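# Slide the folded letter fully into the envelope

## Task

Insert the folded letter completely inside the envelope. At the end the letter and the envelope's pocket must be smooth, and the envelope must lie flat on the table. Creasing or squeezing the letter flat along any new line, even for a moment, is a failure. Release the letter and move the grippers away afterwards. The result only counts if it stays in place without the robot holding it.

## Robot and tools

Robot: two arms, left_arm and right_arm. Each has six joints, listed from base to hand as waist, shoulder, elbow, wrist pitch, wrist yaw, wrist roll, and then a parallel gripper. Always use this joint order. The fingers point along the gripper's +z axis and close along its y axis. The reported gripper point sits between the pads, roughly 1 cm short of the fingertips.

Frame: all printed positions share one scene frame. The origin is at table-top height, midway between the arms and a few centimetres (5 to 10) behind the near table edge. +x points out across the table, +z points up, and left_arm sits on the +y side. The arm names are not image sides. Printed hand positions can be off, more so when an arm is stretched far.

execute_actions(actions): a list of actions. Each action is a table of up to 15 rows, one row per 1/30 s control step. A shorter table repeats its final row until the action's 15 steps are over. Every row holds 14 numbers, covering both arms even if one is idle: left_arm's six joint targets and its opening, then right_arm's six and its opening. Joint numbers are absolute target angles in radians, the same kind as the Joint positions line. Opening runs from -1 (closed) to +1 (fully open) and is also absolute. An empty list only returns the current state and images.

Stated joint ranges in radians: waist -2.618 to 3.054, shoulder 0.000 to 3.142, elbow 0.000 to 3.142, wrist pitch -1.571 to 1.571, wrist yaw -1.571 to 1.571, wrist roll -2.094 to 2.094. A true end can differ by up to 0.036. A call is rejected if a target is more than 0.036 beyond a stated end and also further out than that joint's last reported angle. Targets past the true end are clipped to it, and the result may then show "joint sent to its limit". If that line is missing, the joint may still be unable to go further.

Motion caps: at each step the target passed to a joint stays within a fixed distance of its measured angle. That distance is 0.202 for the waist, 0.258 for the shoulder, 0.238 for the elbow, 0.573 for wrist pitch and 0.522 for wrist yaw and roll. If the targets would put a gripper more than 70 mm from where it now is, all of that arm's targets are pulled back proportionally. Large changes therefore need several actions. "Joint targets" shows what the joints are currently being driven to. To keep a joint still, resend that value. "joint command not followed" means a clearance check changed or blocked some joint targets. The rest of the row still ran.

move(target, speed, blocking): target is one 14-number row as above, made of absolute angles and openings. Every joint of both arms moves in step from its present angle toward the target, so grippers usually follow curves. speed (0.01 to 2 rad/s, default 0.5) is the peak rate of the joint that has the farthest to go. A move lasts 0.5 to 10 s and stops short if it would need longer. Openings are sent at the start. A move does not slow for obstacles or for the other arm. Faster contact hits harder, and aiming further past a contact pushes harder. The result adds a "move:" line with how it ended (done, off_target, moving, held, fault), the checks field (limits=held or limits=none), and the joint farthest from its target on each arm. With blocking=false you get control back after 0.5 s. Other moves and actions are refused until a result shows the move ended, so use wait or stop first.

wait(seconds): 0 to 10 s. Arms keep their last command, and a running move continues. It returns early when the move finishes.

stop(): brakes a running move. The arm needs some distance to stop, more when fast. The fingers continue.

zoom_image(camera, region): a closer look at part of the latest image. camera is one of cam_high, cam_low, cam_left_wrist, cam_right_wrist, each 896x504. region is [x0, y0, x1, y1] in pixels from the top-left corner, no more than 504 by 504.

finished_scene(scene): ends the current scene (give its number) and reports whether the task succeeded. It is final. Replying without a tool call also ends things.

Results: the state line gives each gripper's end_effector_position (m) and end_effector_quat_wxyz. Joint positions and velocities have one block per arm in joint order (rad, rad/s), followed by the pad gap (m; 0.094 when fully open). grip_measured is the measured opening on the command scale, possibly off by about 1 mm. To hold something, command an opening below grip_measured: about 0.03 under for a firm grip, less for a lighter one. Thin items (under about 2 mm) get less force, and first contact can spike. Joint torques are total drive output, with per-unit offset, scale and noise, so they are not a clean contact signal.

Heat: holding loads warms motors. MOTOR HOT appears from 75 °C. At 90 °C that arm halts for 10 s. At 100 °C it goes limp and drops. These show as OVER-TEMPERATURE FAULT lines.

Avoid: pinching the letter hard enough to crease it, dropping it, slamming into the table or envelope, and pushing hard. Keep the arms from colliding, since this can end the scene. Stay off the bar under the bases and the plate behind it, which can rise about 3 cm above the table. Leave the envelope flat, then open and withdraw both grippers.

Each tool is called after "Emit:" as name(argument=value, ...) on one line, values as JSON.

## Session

Emit:
execute_actions(actions=[])

Scene clock: 0.00 s.
left_arm: end_effector_position=(+0.3842, +0.3183, +0.4036) grip_measured=+1.000 end_effector_quat_wxyz=(+0.706, -0.001, +0.708, +0.002) | right_arm: end_effector_position=(+0.3864, -0.3458, +0.3999) grip_measured=+1.000 end_effector_quat_wxyz=(+0.706, +0.020, +0.708, +0.004)
Joint names: [waist, shoulder, elbow, wrist pitch, wrist yaw, wrist roll]
Joint positions: left_arm=[0.014 1.061 1.059 0.014 0.015 0.009 0.094] | right_arm=[ 0.006  1.056  1.064  0.008  0.004 -0.001  0.094]
Joint velocities: left_arm=[-0.007 -0.012 -0.007 -0.022 -0.007  0.007  0.   ] | right_arm=[ 0.012  0.007  0.002  0.007 -0.022  0.051  0.   ]
Joint torques (N m, as the arm reports them, + toward a larger angle): no reading
Motor temperatures (°C, as the motors report them): left_arm=[24 30 27 26 27 25] | right_arm=[23 37 28 26 26 23]
Joint targets: left_arm=[0.014 1.051 1.066 0.010 0.016 0.009] | right_arm=[0.008 1.046 1.073 0.005 0.001 -0.001]

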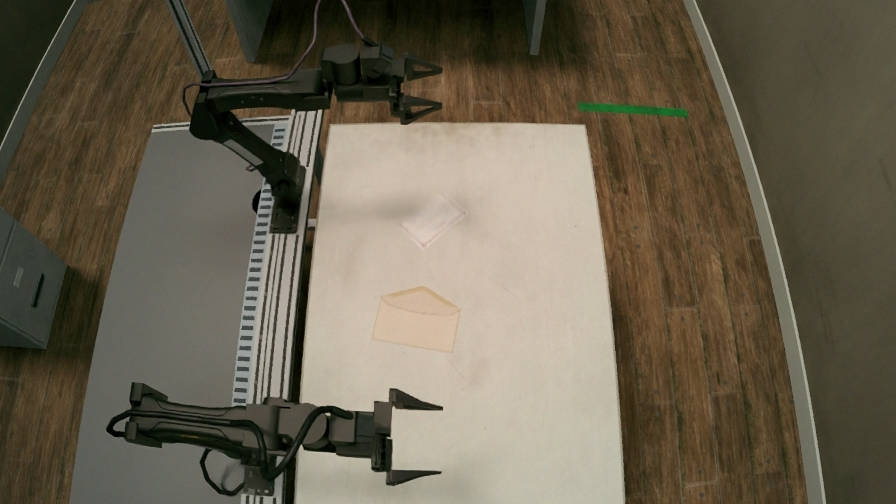

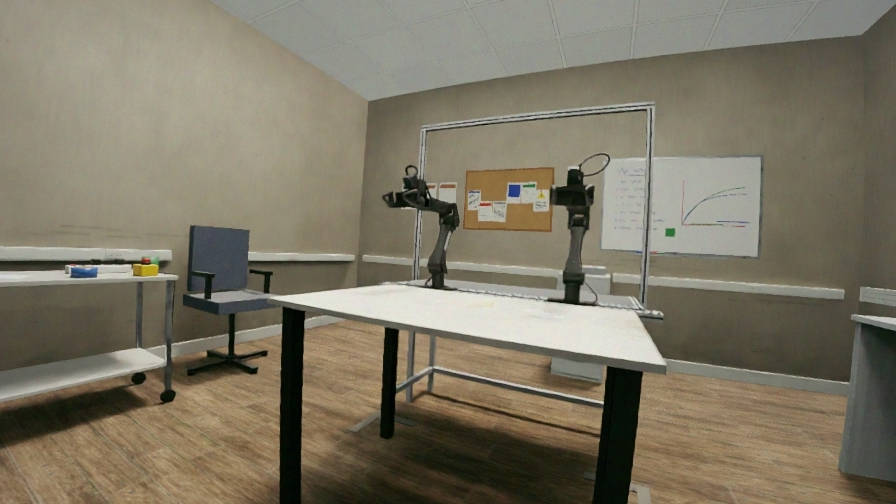

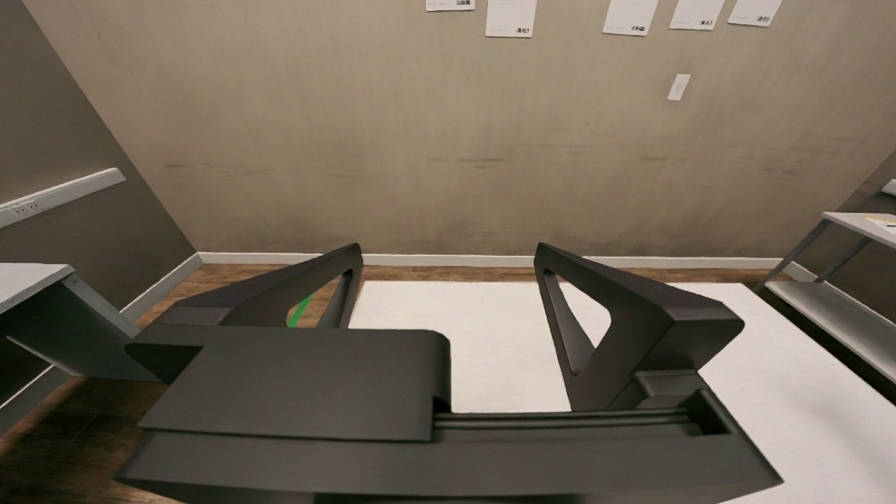

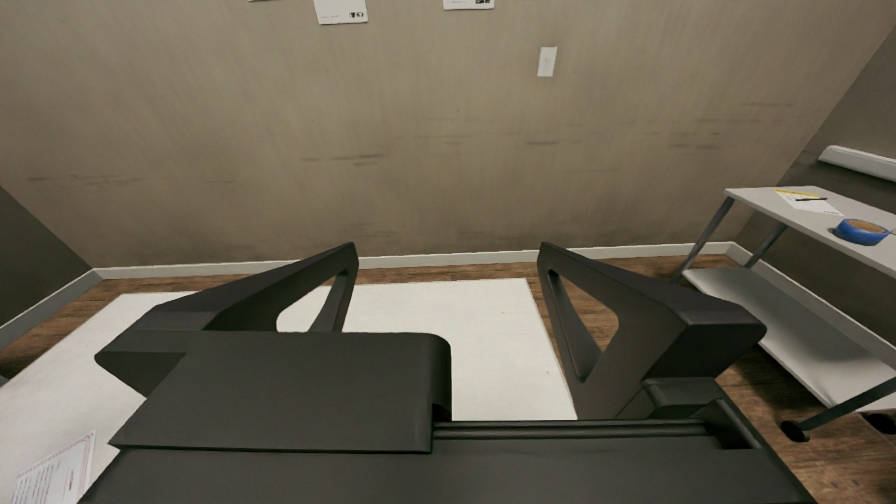

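Emit:
zoom_image(camera="cam_high", region=[330, 170, 530, 370])

Emit:
zoom_image(camera="cam_low", region=[420, 270, 640, 340])

Region (330, 170, 530, 370) of cam_high's 896x504 image, scaled by 2.520, with more detail than that image has.

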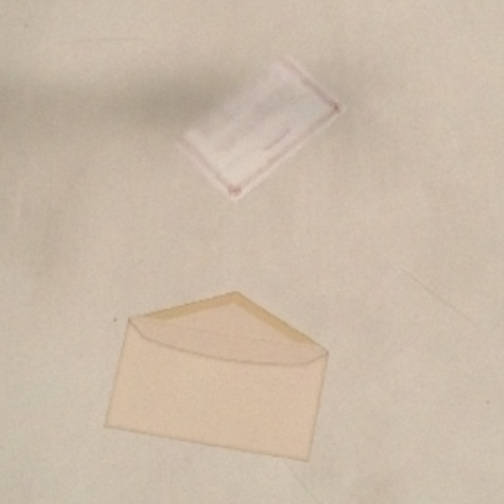

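Region (420, 270, 640, 340) of cam_low's 896x504 image, scaled by 2.291, with more detail than that image has; it fills the top 160 rows of this view, and the rest is white.

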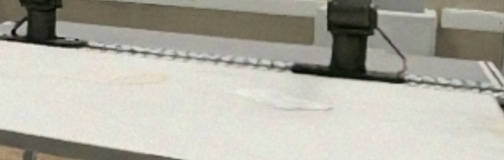

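Emit:
move(target=[0.03,1.95,1.55,-1.14,-0.05,1.76,0.2,0.008,1.046,1.073,0.005,0.001,-0.001,1], speed=1.0)

Scene clock: 18.20 s.
left_arm: end_effector_position=(+0.3691, +0.3304, +0.0651) grip_measured=+0.202 end_effector_quat_wxyz=(-0.008, +0.758, +0.651, +0.025) | right_arm: end_effector_position=(+0.3864, -0.3458, +0.3999) grip_measured=+1.000 end_effector_quat_wxyz=(+0.706, +0.020, +0.708, +0.004)
Joint names: [waist, shoulder, elbow, wrist pitch, wrist yaw, wrist roll]
Joint positions: left_arm=[ 0.023  1.942  1.529 -1.114 -0.051  1.752  0.056] | right_arm=[ 0.006  1.056  1.064  0.008  0.004 -0.001  0.094]
Joint velocities: left_arm=[ 0.002 -0.017  0.002 -0.066 -0.095 -0.022  0.   ] | right_arm=[-0.002 -0.002  0.002  0.022 -0.037  0.022  0.   ]
Joint torques (N m, as the arm reports them, + toward a larger angle): left_arm=[ 0.63 -8.29  7.11  0.14 -0.04  0.07] | right_arm=[ 0.17 -3.6   7.54  1.56 -0.06 -0.01]
Motor temperatures (°C, as the motors report them): left_arm=[24 31 30 29 27 25] | right_arm=[23 37 30 29 26 23]
Joint targets: left_arm=[0.030 1.950 1.550 -1.140 -0.050 1.760] | right_arm=[0.008 1.046 1.073 0.005 0.001 -0.001]
move: off_target (left_arm); limits=none; left_arm: farthest joint: the wrist pitch, 0.026 radians from its target (1.154 radians at the start); right_arm: farthest joint: the shoulder, 0.010 radians from its target (0.010 radians at the start)

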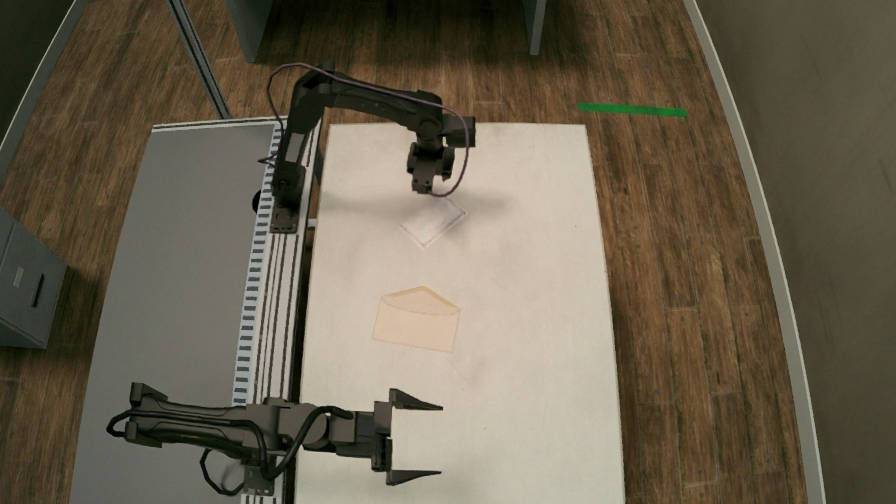

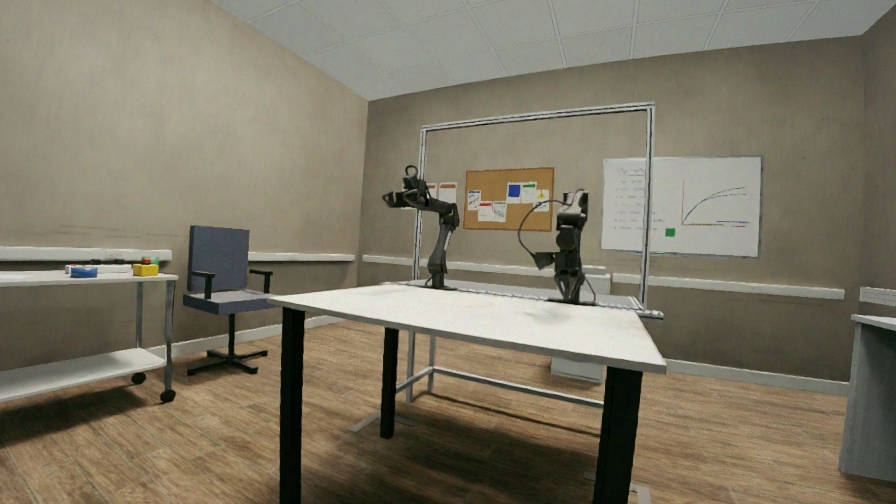

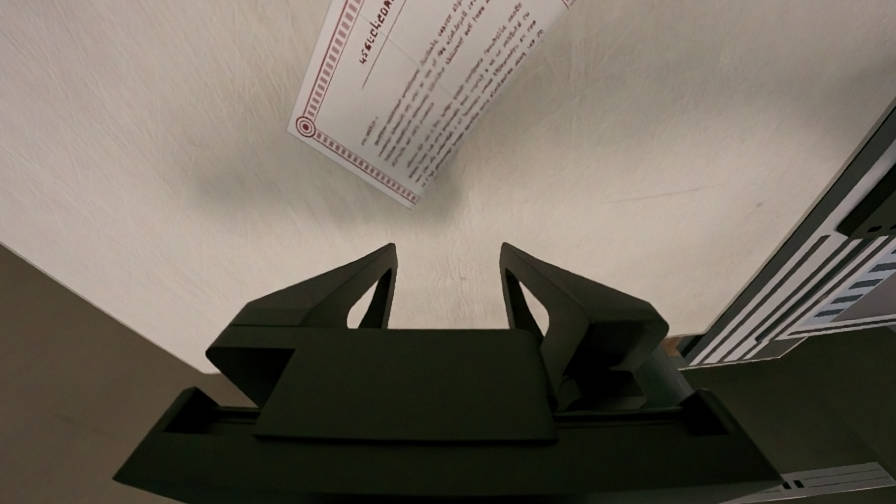

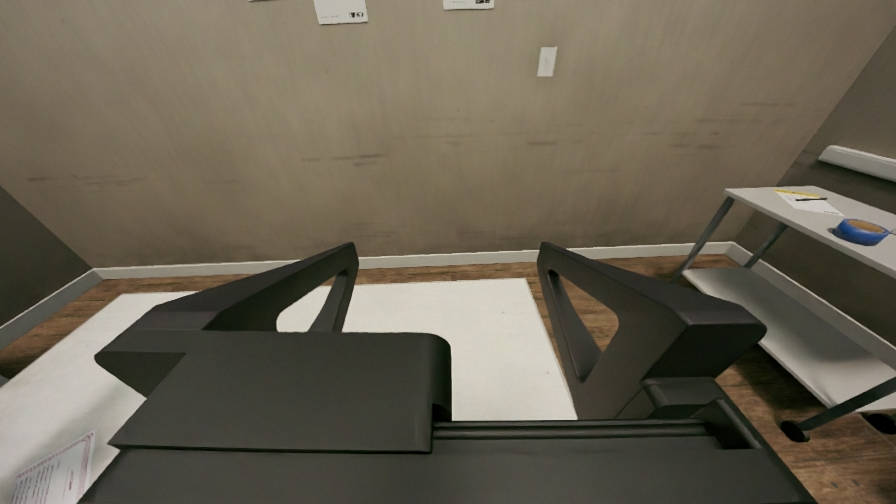

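Emit:
move(target=[0.075,1.97,1.33,-0.91,-0.05,1.80,0.2,0.008,1.046,1.073,0.005,0.001,-0.001,1], speed=0.3)

Scene clock: 27.37 s.
left_arm: end_effector_position=(+0.3569, +0.3469, +0.0155) grip_measured=+0.202 end_effector_quat_wxyz=(-0.010, +0.756, +0.654, +0.026) | right_arm: end_effector_position=(+0.3864, -0.3458, +0.3999) grip_measured=+1.000 end_effector_quat_wxyz=(+0.706, +0.020, +0.708, +0.004)
Joint names: [waist, shoulder, elbow, wrist pitch, wrist yaw, wrist roll]
Joint positions: left_arm=[ 0.069  1.955  1.342 -0.914 -0.053  1.792  0.056] | right_arm=[ 0.006  1.056  1.064  0.008  0.004 -0.001  0.094]
Joint velocities: left_arm=[-0.002  0.012 -0.007 -0.051 -0.007 -0.007 -0.001] | right_arm=[-0.007  0.007 -0.007  0.037 -0.051 -0.051  0.   ]
Joint torques (N m, as the arm reports them, + toward a larger angle): left_arm=[ 0.56 -7.69  4.33  0.45 -0.03  0.07] | right_arm=[ 0.17 -3.59  7.53  1.55 -0.05  0.  ]
Motor temperatures (°C, as the motors report them): left_arm=[24 33 30 28 27 25] | right_arm=[23 37 31 30 26 23]
Joint targets: left_arm=[0.075 1.970 1.330 -0.910 -0.050 1.800] | right_arm=[0.008 1.046 1.073 0.005 0.001 -0.001]
move: done; limits=none; left_arm: farthest joint: the shoulder, 0.015 radians from its target (0.028 radians at the start); right_arm: farthest joint: the shoulder, 0.010 radians from its target (0.010 radians at the start)

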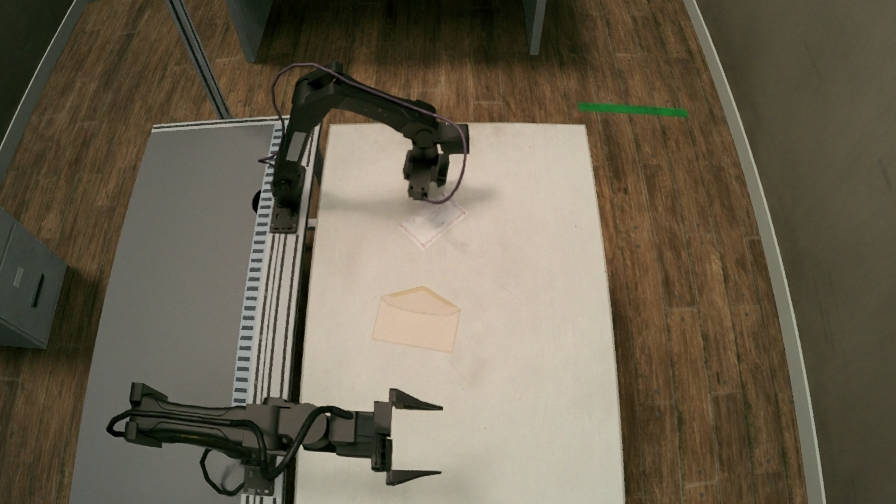

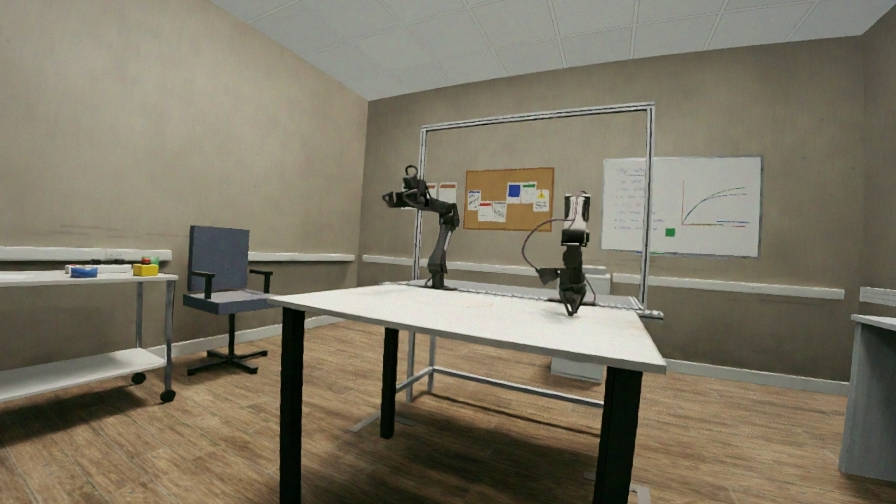

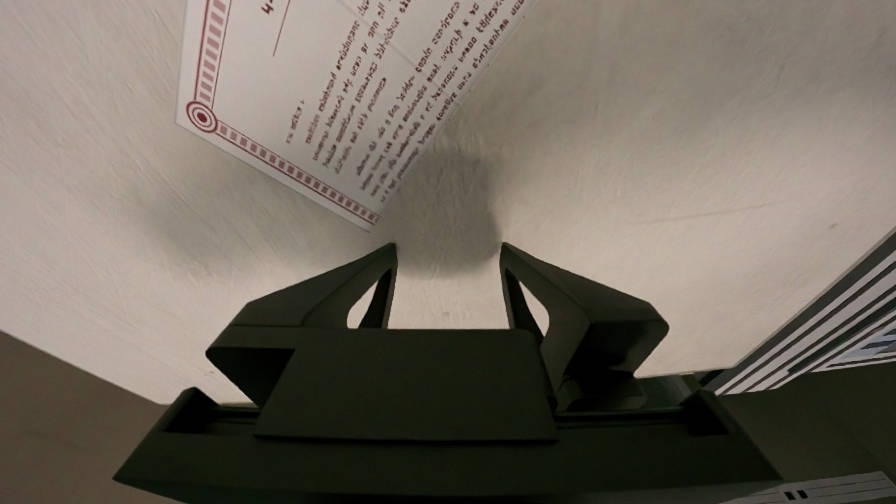

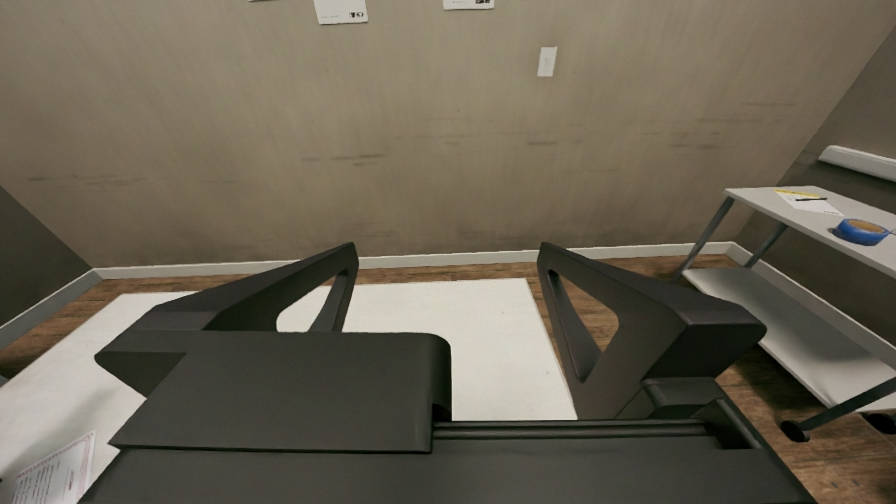

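Emit:
execute_actions(actions=[[[0.075,2.0,1.33,-0.92,-0.05,1.80,0.2,0.008,1.046,1.073,0.005,0.001,-0.001,1]],[[0.06,2.025,1.33,-0.92,-0.05,1.79,0.2,0.008,1.046,1.073,0.005,0.001,-0.001,1]],[[0.045,2.025,1.33,-0.92,-0.05,1.78,0.2,0.008,1.046,1.073,0.005,0.001,-0.001,1]],[[0.03,2.025,1.33,-0.92,-0.05,1.765,0.2,0.008,1.046,1.073,0.005,0.001,-0.001,1]],[[0.015,2.025,1.33,-0.92,-0.05,1.75,0.2,0.008,1.046,1.073,0.005,0.001,-0.001,1]],[[0.0,2.025,1.33,-0.92,-0.05,1.735,0.2,0.008,1.046,1.073,0.005,0.001,-0.001,1]],[[-0.015,2.025,1.33,-0.92,-0.05,1.72,0.2,0.008,1.046,1.073,0.005,0.001,-0.001,1]],[[-0.03,2.025,1.33,-0.92,-0.05,1.705,0.2,0.008,1.046,1.073,0.005,0.001,-0.001,1]]])

Scene clock: 38.77 s.
left_arm: end_effector_position=(+0.3581, +0.3207, +0.0100) grip_measured=+0.202 end_effector_quat_wxyz=(-0.022, +0.757, +0.653, +0.031) | right_arm: end_effector_position=(+0.3864, -0.3458, +0.3999) grip_measured=+1.000 end_effector_quat_wxyz=(+0.706, +0.020, +0.708, +0.004)
Joint names: [waist, shoulder, elbow, wrist pitch, wrist yaw, wrist roll]
Joint positions: left_arm=[-0.017  1.973  1.342 -0.91  -0.081  1.708  0.056] | right_arm=[ 0.006  1.056  1.064  0.008  0.004 -0.001  0.094]
Joint velocities: left_arm=[ 0.002 -0.007 -0.017 -0.022  0.007 -0.037 -0.   ] | right_arm=[ 0.022  0.002 -0.002 -0.037 -0.051 -0.022  0.   ]
Joint torques (N m, as the arm reports them, + toward a larger angle): left_arm=[-1.25 -5.47  4.25  0.29  0.28  0.  ] | right_arm=[ 0.17 -3.61  7.53  1.55 -0.05  0.  ]
Motor temperatures (°C, as the motors report them): left_arm=[24 33 29 27 27 25] | right_arm=[23 36 31 30 26 23]
Joint targets: left_arm=[-0.030 2.025 1.330 -0.920 -0.050 1.705] | right_arm=[0.008 1.046 1.073 0.005 0.001 -0.001]

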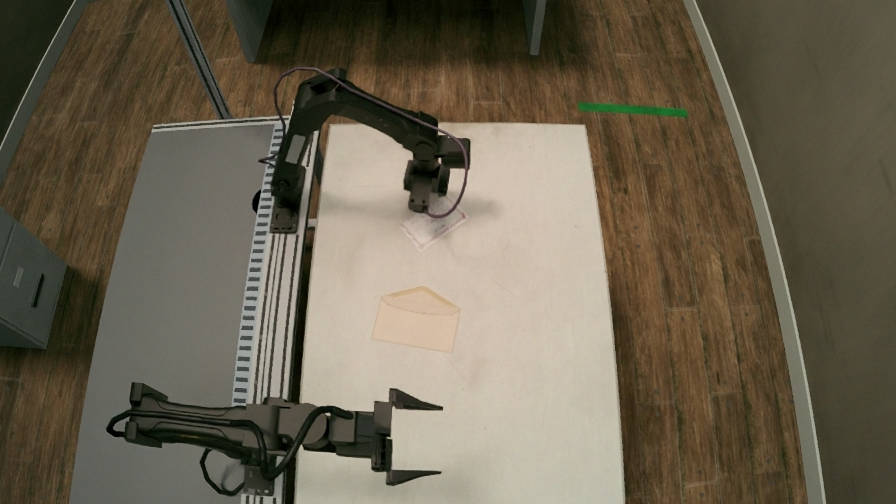

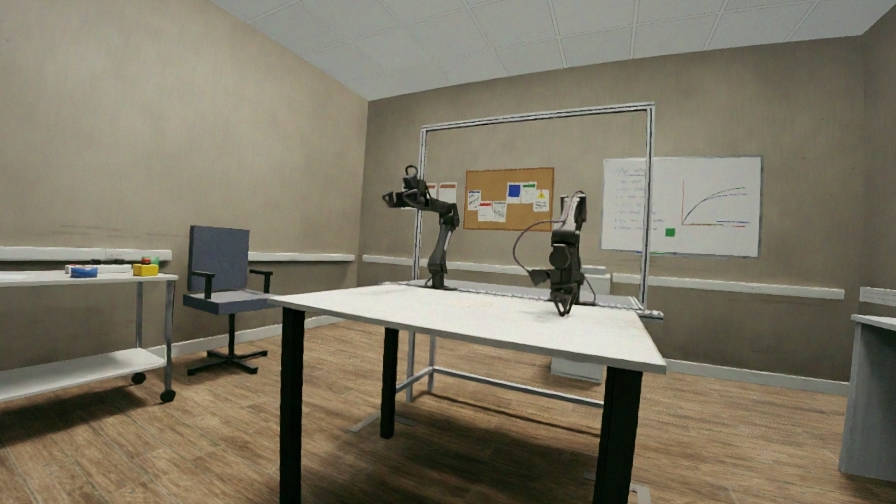

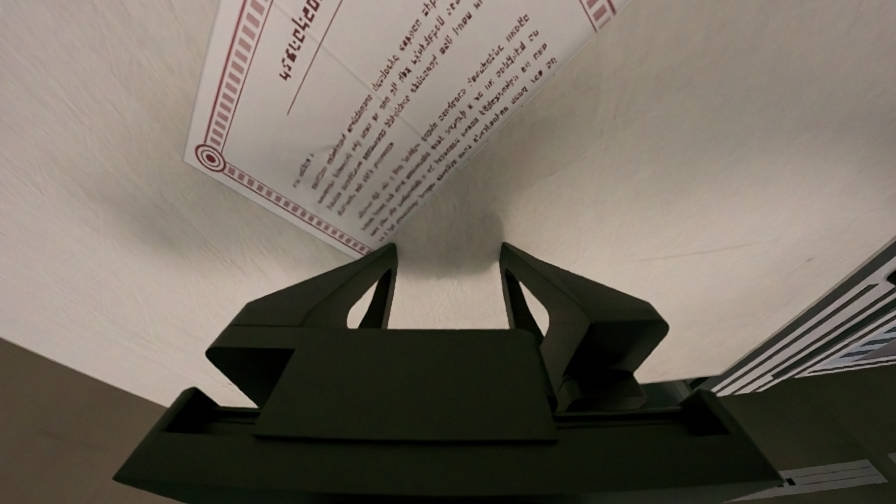

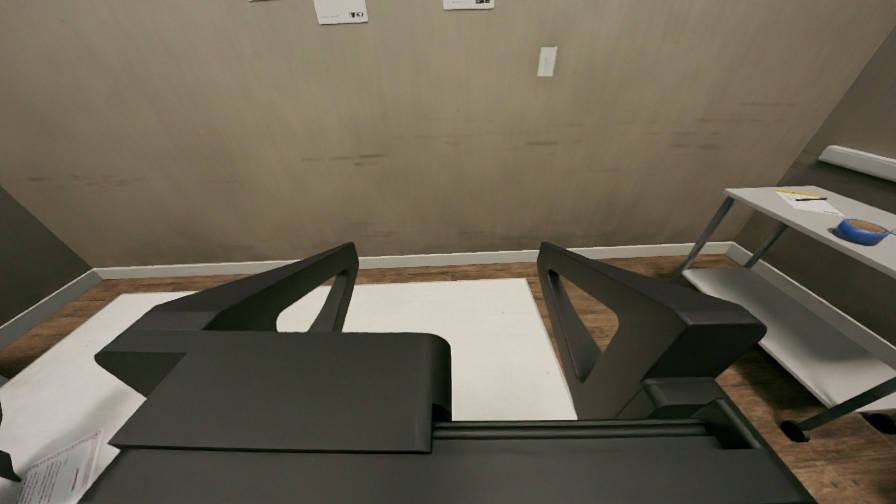

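Rotating. Continue.

Emit:
execute_actions(actions=[[[-0.045,2.025,1.33,-0.92,-0.04,1.69,0.2,0.008,1.046,1.073,0.005,0.001,-0.001,1]],[[-0.06,2.025,1.33,-0.92,-0.04,1.675,0.2,0.008,1.046,1.073,0.005,0.001,-0.001,1]],[[-0.075,2.025,1.33,-0.92,-0.04,1.66,0.2,0.008,1.046,1.073,0.005,0.001,-0.001,1]],[[-0.09,2.025,1.33,-0.92,-0.04,1.645,0.2,0.008,1.046,1.073,0.005,0.001,-0.001,1]],[[-0.105,2.025,1.33,-0.92,-0.04,1.63,0.2,0.008,1.046,1.073,0.005,0.001,-0.001,1]],[[-0.12,2.025,1.33,-0.92,-0.04,1.615,0.2,0.008,1.046,1.073,0.005,0.001,-0.001,1]],[[-0.135,2.025,1.33,-0.92,-0.04,1.60,0.2,0.008,1.046,1.073,0.005,0.001,-0.001,1]],[[-0.15,2.025,1.33,-0.92,-0.04,1.585,0.2,0.008,1.046,1.073,0.005,0.001,-0.001,1]],[[-0.165,2.025,1.33,-0.92,-0.04,1.57,0.2,0.008,1.046,1.073,0.005,0.001,-0.001,1]],[[-0.18,2.025,1.33,-0.92,-0.04,1.555,0.2,0.008,1.046,1.073,0.005,0.001,-0.001,1]]])

Scene clock: 49.43 s.
left_arm: end_effector_position=(+0.3555, +0.2650, +0.0098) grip_measured=+0.202 end_effector_quat_wxyz=(-0.015, +0.757, +0.652, +0.031) | right_arm: end_effector_position=(+0.3864, -0.3458, +0.3999) grip_measured=+1.000 end_effector_quat_wxyz=(+0.706, +0.020, +0.708, +0.004)
Joint names: [waist, shoulder, elbow, wrist pitch, wrist yaw, wrist roll]
Joint positions: left_arm=[-0.167  1.975  1.342 -0.909 -0.076  1.559  0.056] | right_arm=[ 0.006  1.056  1.064  0.008  0.004 -0.001  0.094]
Joint velocities: left_arm=[ 0.002 -0.017  0.002 -0.051 -0.037 -0.007 -0.001] | right_arm=[-0.022 -0.002 -0.017 -0.022 -0.037 -0.037  0.   ]
Joint torques (N m, as the arm reports them, + toward a larger angle): left_arm=[-1.17 -5.58  4.25  0.27  0.33 -0.04] | right_arm=[ 0.18 -3.58  7.55  1.56 -0.05 -0.01]
Motor temperatures (°C, as the motors report them): left_arm=[24 33 29 27 27 25] | right_arm=[23 36 32 31 26 23]
Joint targets: left_arm=[-0.180 2.025 1.330 -0.920 -0.040 1.555] | right_arm=[0.008 1.046 1.073 0.005 0.001 -0.001]

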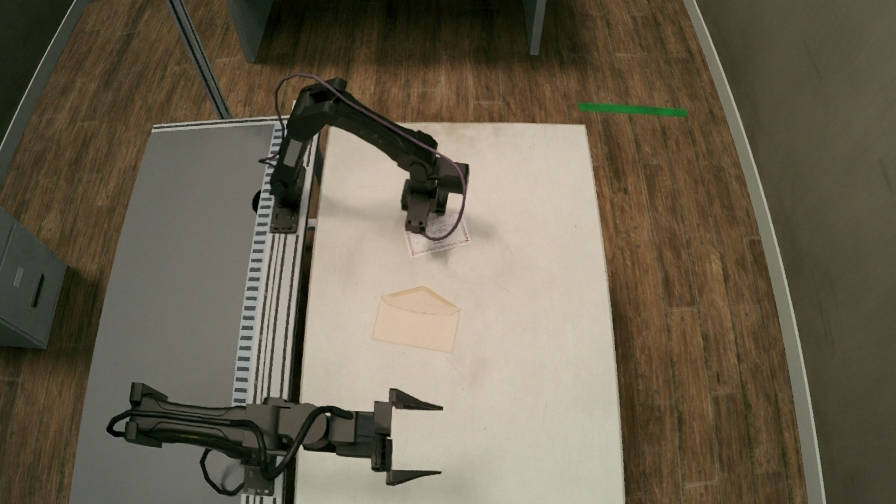

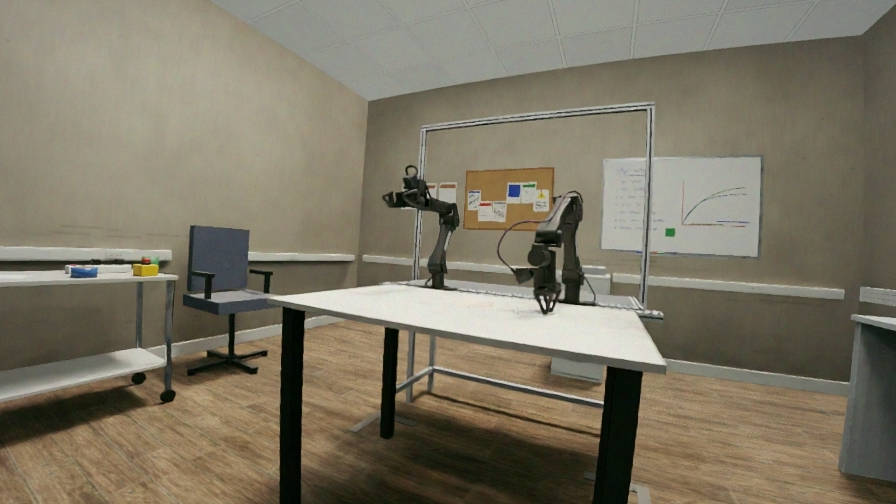

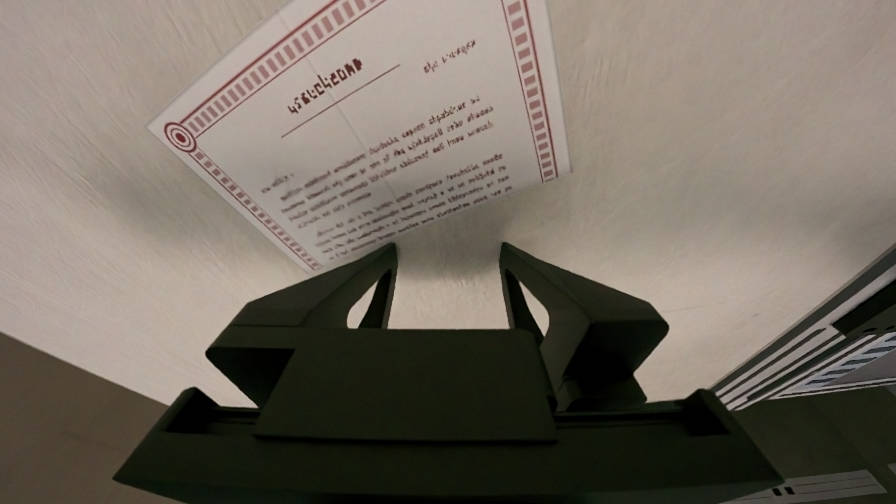

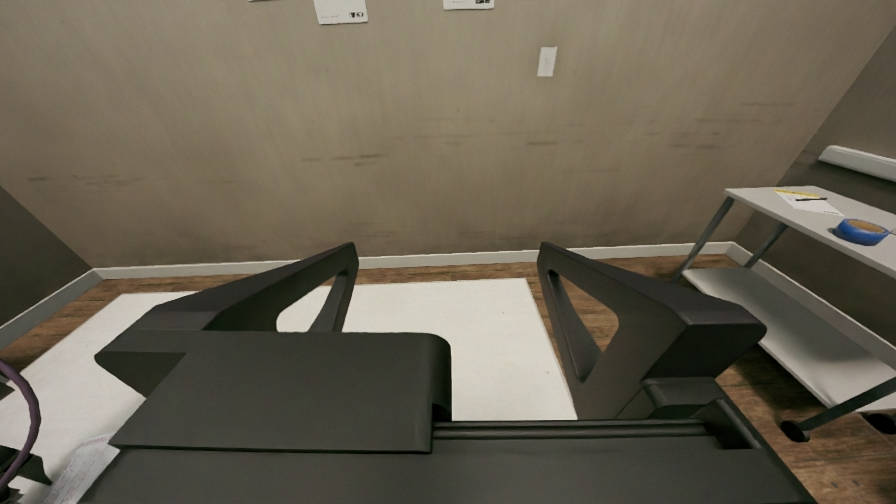

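Emit:
execute_actions(actions=[[[-0.195,2.025,1.33,-0.92,-0.04,1.54,0.2,0.008,1.046,1.073,0.005,0.001,-0.001,1]],[[-0.21,2.025,1.33,-0.92,-0.04,1.525,0.2,0.008,1.046,1.073,0.005,0.001,-0.001,1]],[[-0.225,2.025,1.33,-0.92,-0.04,1.51,0.2,0.008,1.046,1.073,0.005,0.001,-0.001,1]],[[-0.24,2.025,1.33,-0.92,-0.04,1.495,0.2,0.008,1.046,1.073,0.005,0.001,-0.001,1]],[[-0.255,2.025,1.33,-0.92,-0.04,1.48,0.2,0.008,1.046,1.073,0.005,0.001,-0.001,1]],[[-0.27,2.025,1.33,-0.92,-0.04,1.465,0.2,0.008,1.046,1.073,0.005,0.001,-0.001,1]],[[-0.285,2.025,1.33,-0.92,-0.04,1.45,0.2,0.008,1.046,1.073,0.005,0.001,-0.001,1]],[[-0.30,2.025,1.33,-0.92,-0.04,1.435,0.2,0.008,1.046,1.073,0.005,0.001,-0.001,1]],[[-0.315,2.025,1.33,-0.92,-0.04,1.42,0.2,0.008,1.046,1.073,0.005,0.001,-0.001,1]]])

Emit:
zoom_image(camera="cam_high", region=[330, 170, 530, 370])

Scene clock: 60.17 s.
left_arm: end_effector_position=(+0.3450, +0.2166, +0.0099) grip_measured=+0.202 end_effector_quat_wxyz=(-0.012, +0.761, +0.648, +0.031) | right_arm: end_effector_position=(+0.3864, -0.3458, +0.3999) grip_measured=+1.000 end_effector_quat_wxyz=(+0.706, +0.020, +0.708, +0.004)
Joint names: [waist, shoulder, elbow, wrist pitch, wrist yaw, wrist roll]
Joint positions: left_arm=[-0.304  1.976  1.342 -0.913 -0.076  1.433  0.056] | right_arm=[ 0.006  1.056  1.064  0.008  0.004 -0.001  0.094]
Joint velocities: left_arm=[-0.002  0.022 -0.002  0.007 -0.081 -0.037  0.   ] | right_arm=[-0.017 -0.012 -0.002  0.081 -0.095  0.037  0.   ]
Joint torques (N m, as the arm reports them, + toward a larger angle): left_arm=[-1.05 -5.66  4.24  0.3   0.33 -0.14] | right_arm=[ 0.16 -3.59  7.54  1.56 -0.06  0.  ]
Motor temperatures (°C, as the motors report them): left_arm=[24 33 29 27 27 25] | right_arm=[23 36 32 31 26 23]
Joint targets: left_arm=[-0.315 2.025 1.330 -0.920 -0.040 1.420] | right_arm=[0.008 1.046 1.073 0.005 0.001 -0.001]

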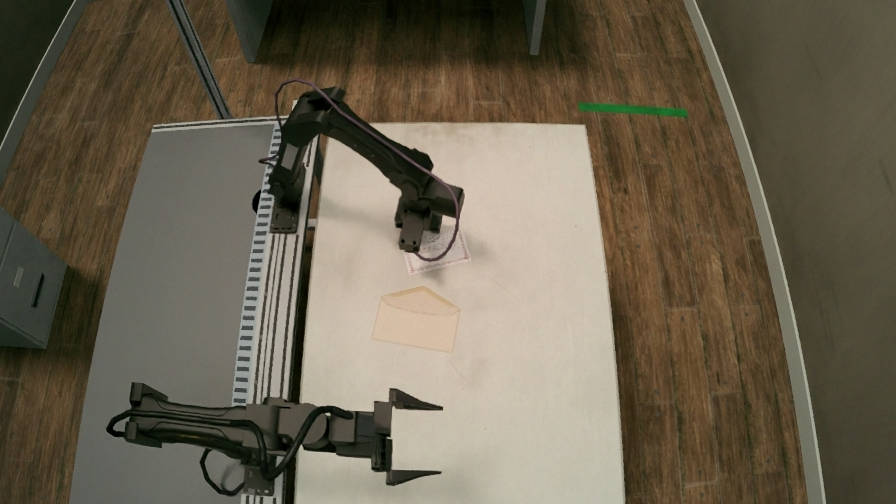

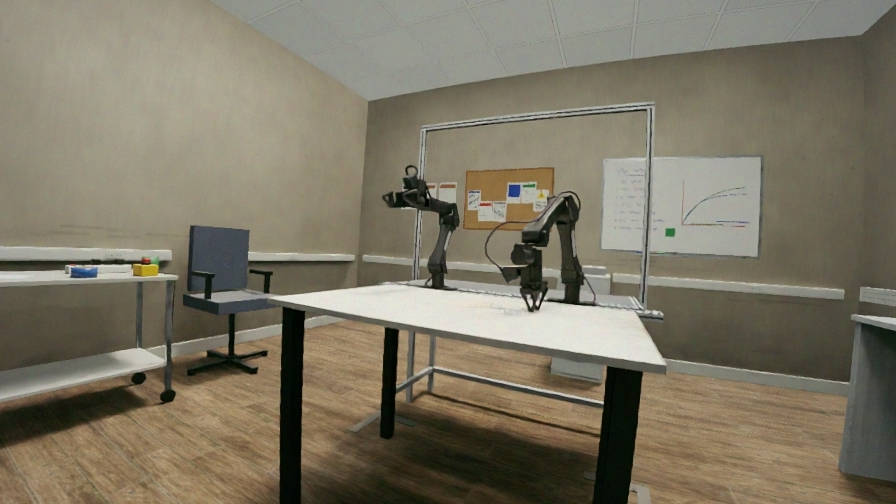

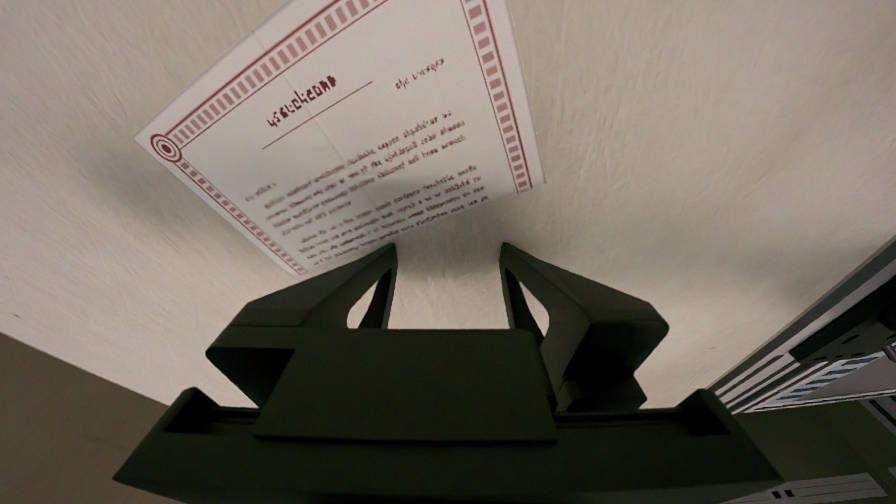

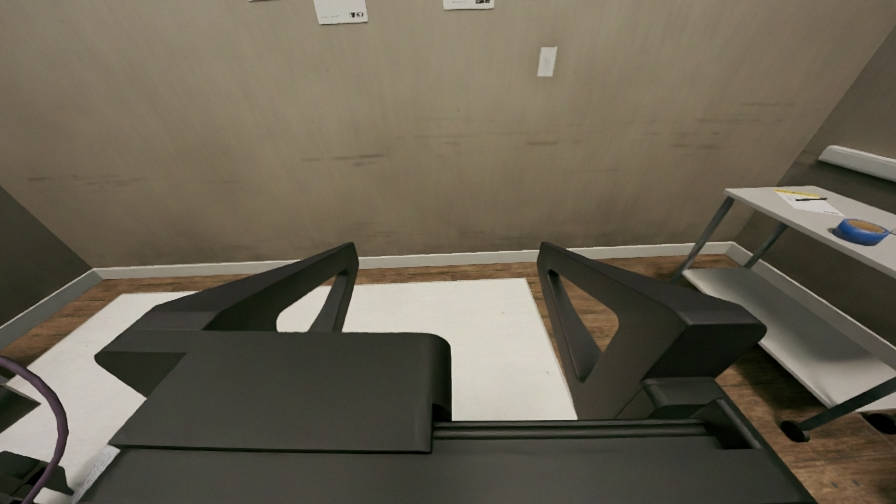

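Region (330, 170, 530, 370) of cam_high's 896x504 image, scaled by 2.520, with more detail than that image has.

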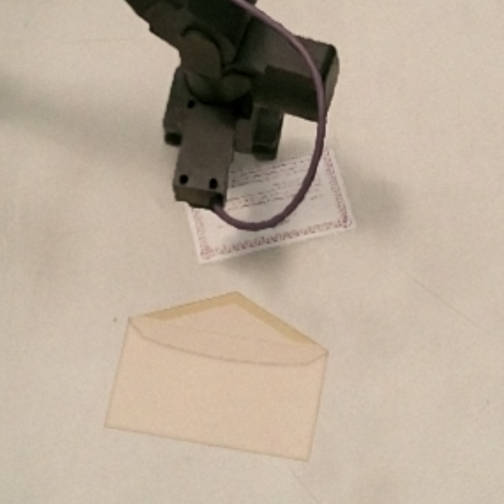

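Emit:
execute_actions(actions=[[[-0.29,1.92,1.345,-0.92,-0.05,1.44,0.2,0.008,1.046,1.073,0.005,0.001,-0.001,1]],[[-0.25,1.94,1.45,-0.96,-0.05,1.48,0.2,0.008,1.046,1.073,0.005,0.001,-0.001,1]],[[-0.21,2.03,1.58,-1.01,-0.05,1.52,0.2,0.008,1.046,1.073,0.005,0.001,-0.001,1]],[[-0.21,2.09,1.58,-1.01,-0.05,1.52,0.2,0.008,1.046,1.073,0.005,0.001,-0.001,1]],[[-0.21,2.11,1.58,-1.01,-0.05,1.52,0.2,0.008,1.046,1.073,0.005,0.001,-0.001,1]]])

Scene clock: 70.33 s.
left_arm: end_effector_position=(+0.3962, +0.2383, +0.0234) grip_measured=+0.202 end_effector_quat_wxyz=(+0.005, +0.756, +0.654, +0.035) | right_arm: end_effector_position=(+0.3864, -0.3458, +0.3999) grip_measured=+1.000 end_effector_quat_wxyz=(+0.706, +0.020, +0.708, +0.004)
Joint names: [waist, shoulder, elbow, wrist pitch, wrist yaw, wrist roll]
Joint positions: left_arm=[-0.21   2.087  1.568 -0.989 -0.061  1.513  0.056] | right_arm=[ 0.006  1.056  1.064  0.008  0.004 -0.001  0.094]
Joint velocities: left_arm=[-0.007  0.002  0.007 -0.066  0.022 -0.022  0.001] | right_arm=[ 0.002 -0.012  0.012 -0.007  0.022 -0.066  0.   ]
Joint torques (N m, as the arm reports them, + toward a larger angle): left_arm=[-0.07 -8.34  6.32  0.22  0.07  0.06] | right_arm=[ 0.17 -3.6   7.53  1.55 -0.06  0.  ]
Motor temperatures (°C, as the motors report them): left_arm=[24 33 29 26 27 25] | right_arm=[23 36 32 31 26 23]
Joint targets: left_arm=[-0.210 2.110 1.580 -1.010 -0.050 1.520] | right_arm=[0.008 1.046 1.073 0.005 0.001 -0.001]

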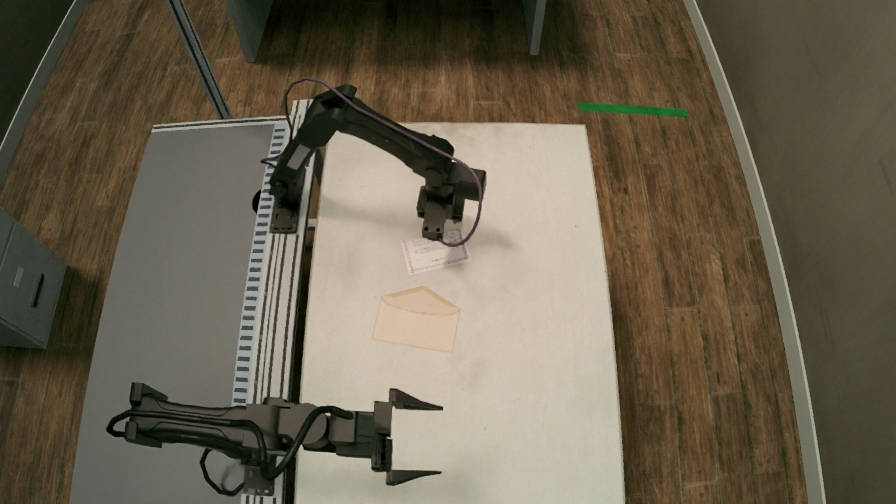

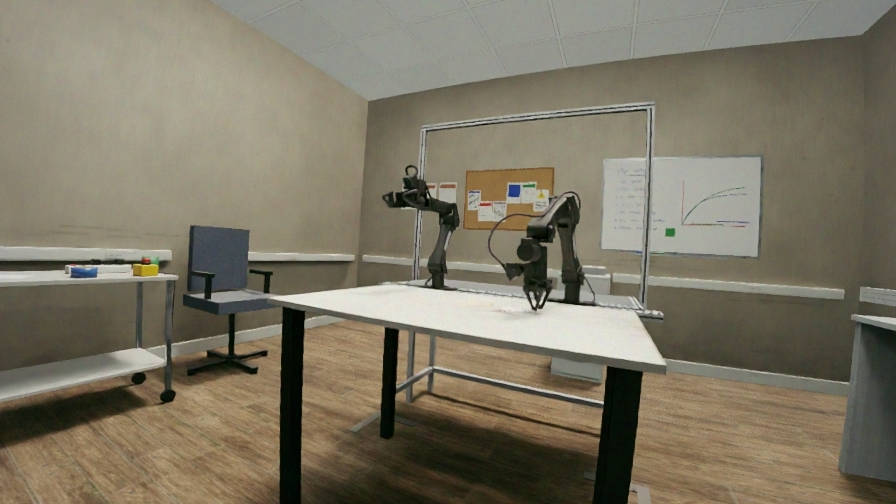

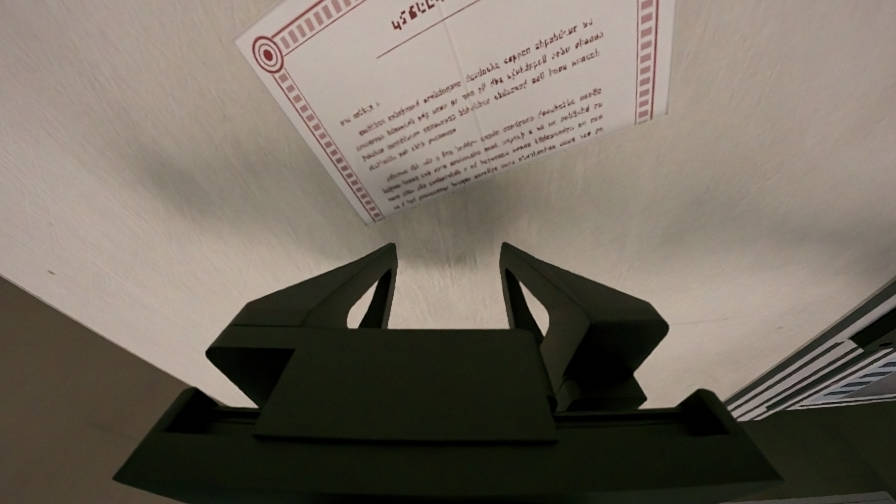

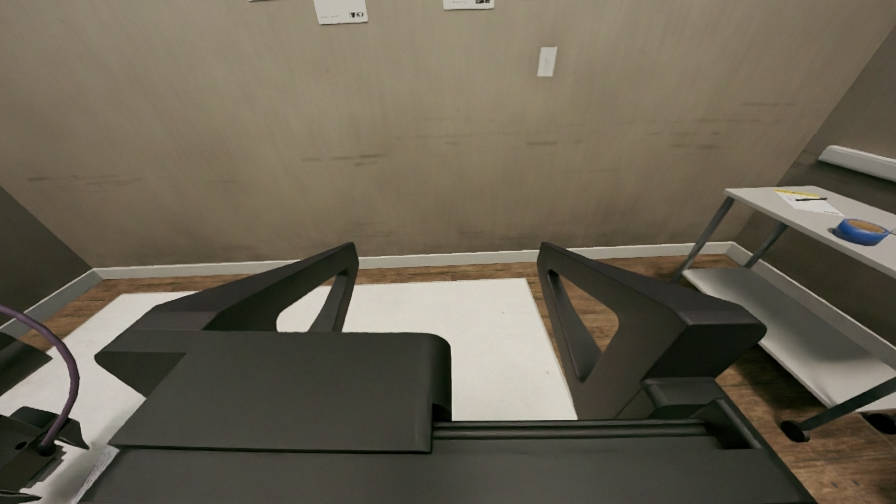

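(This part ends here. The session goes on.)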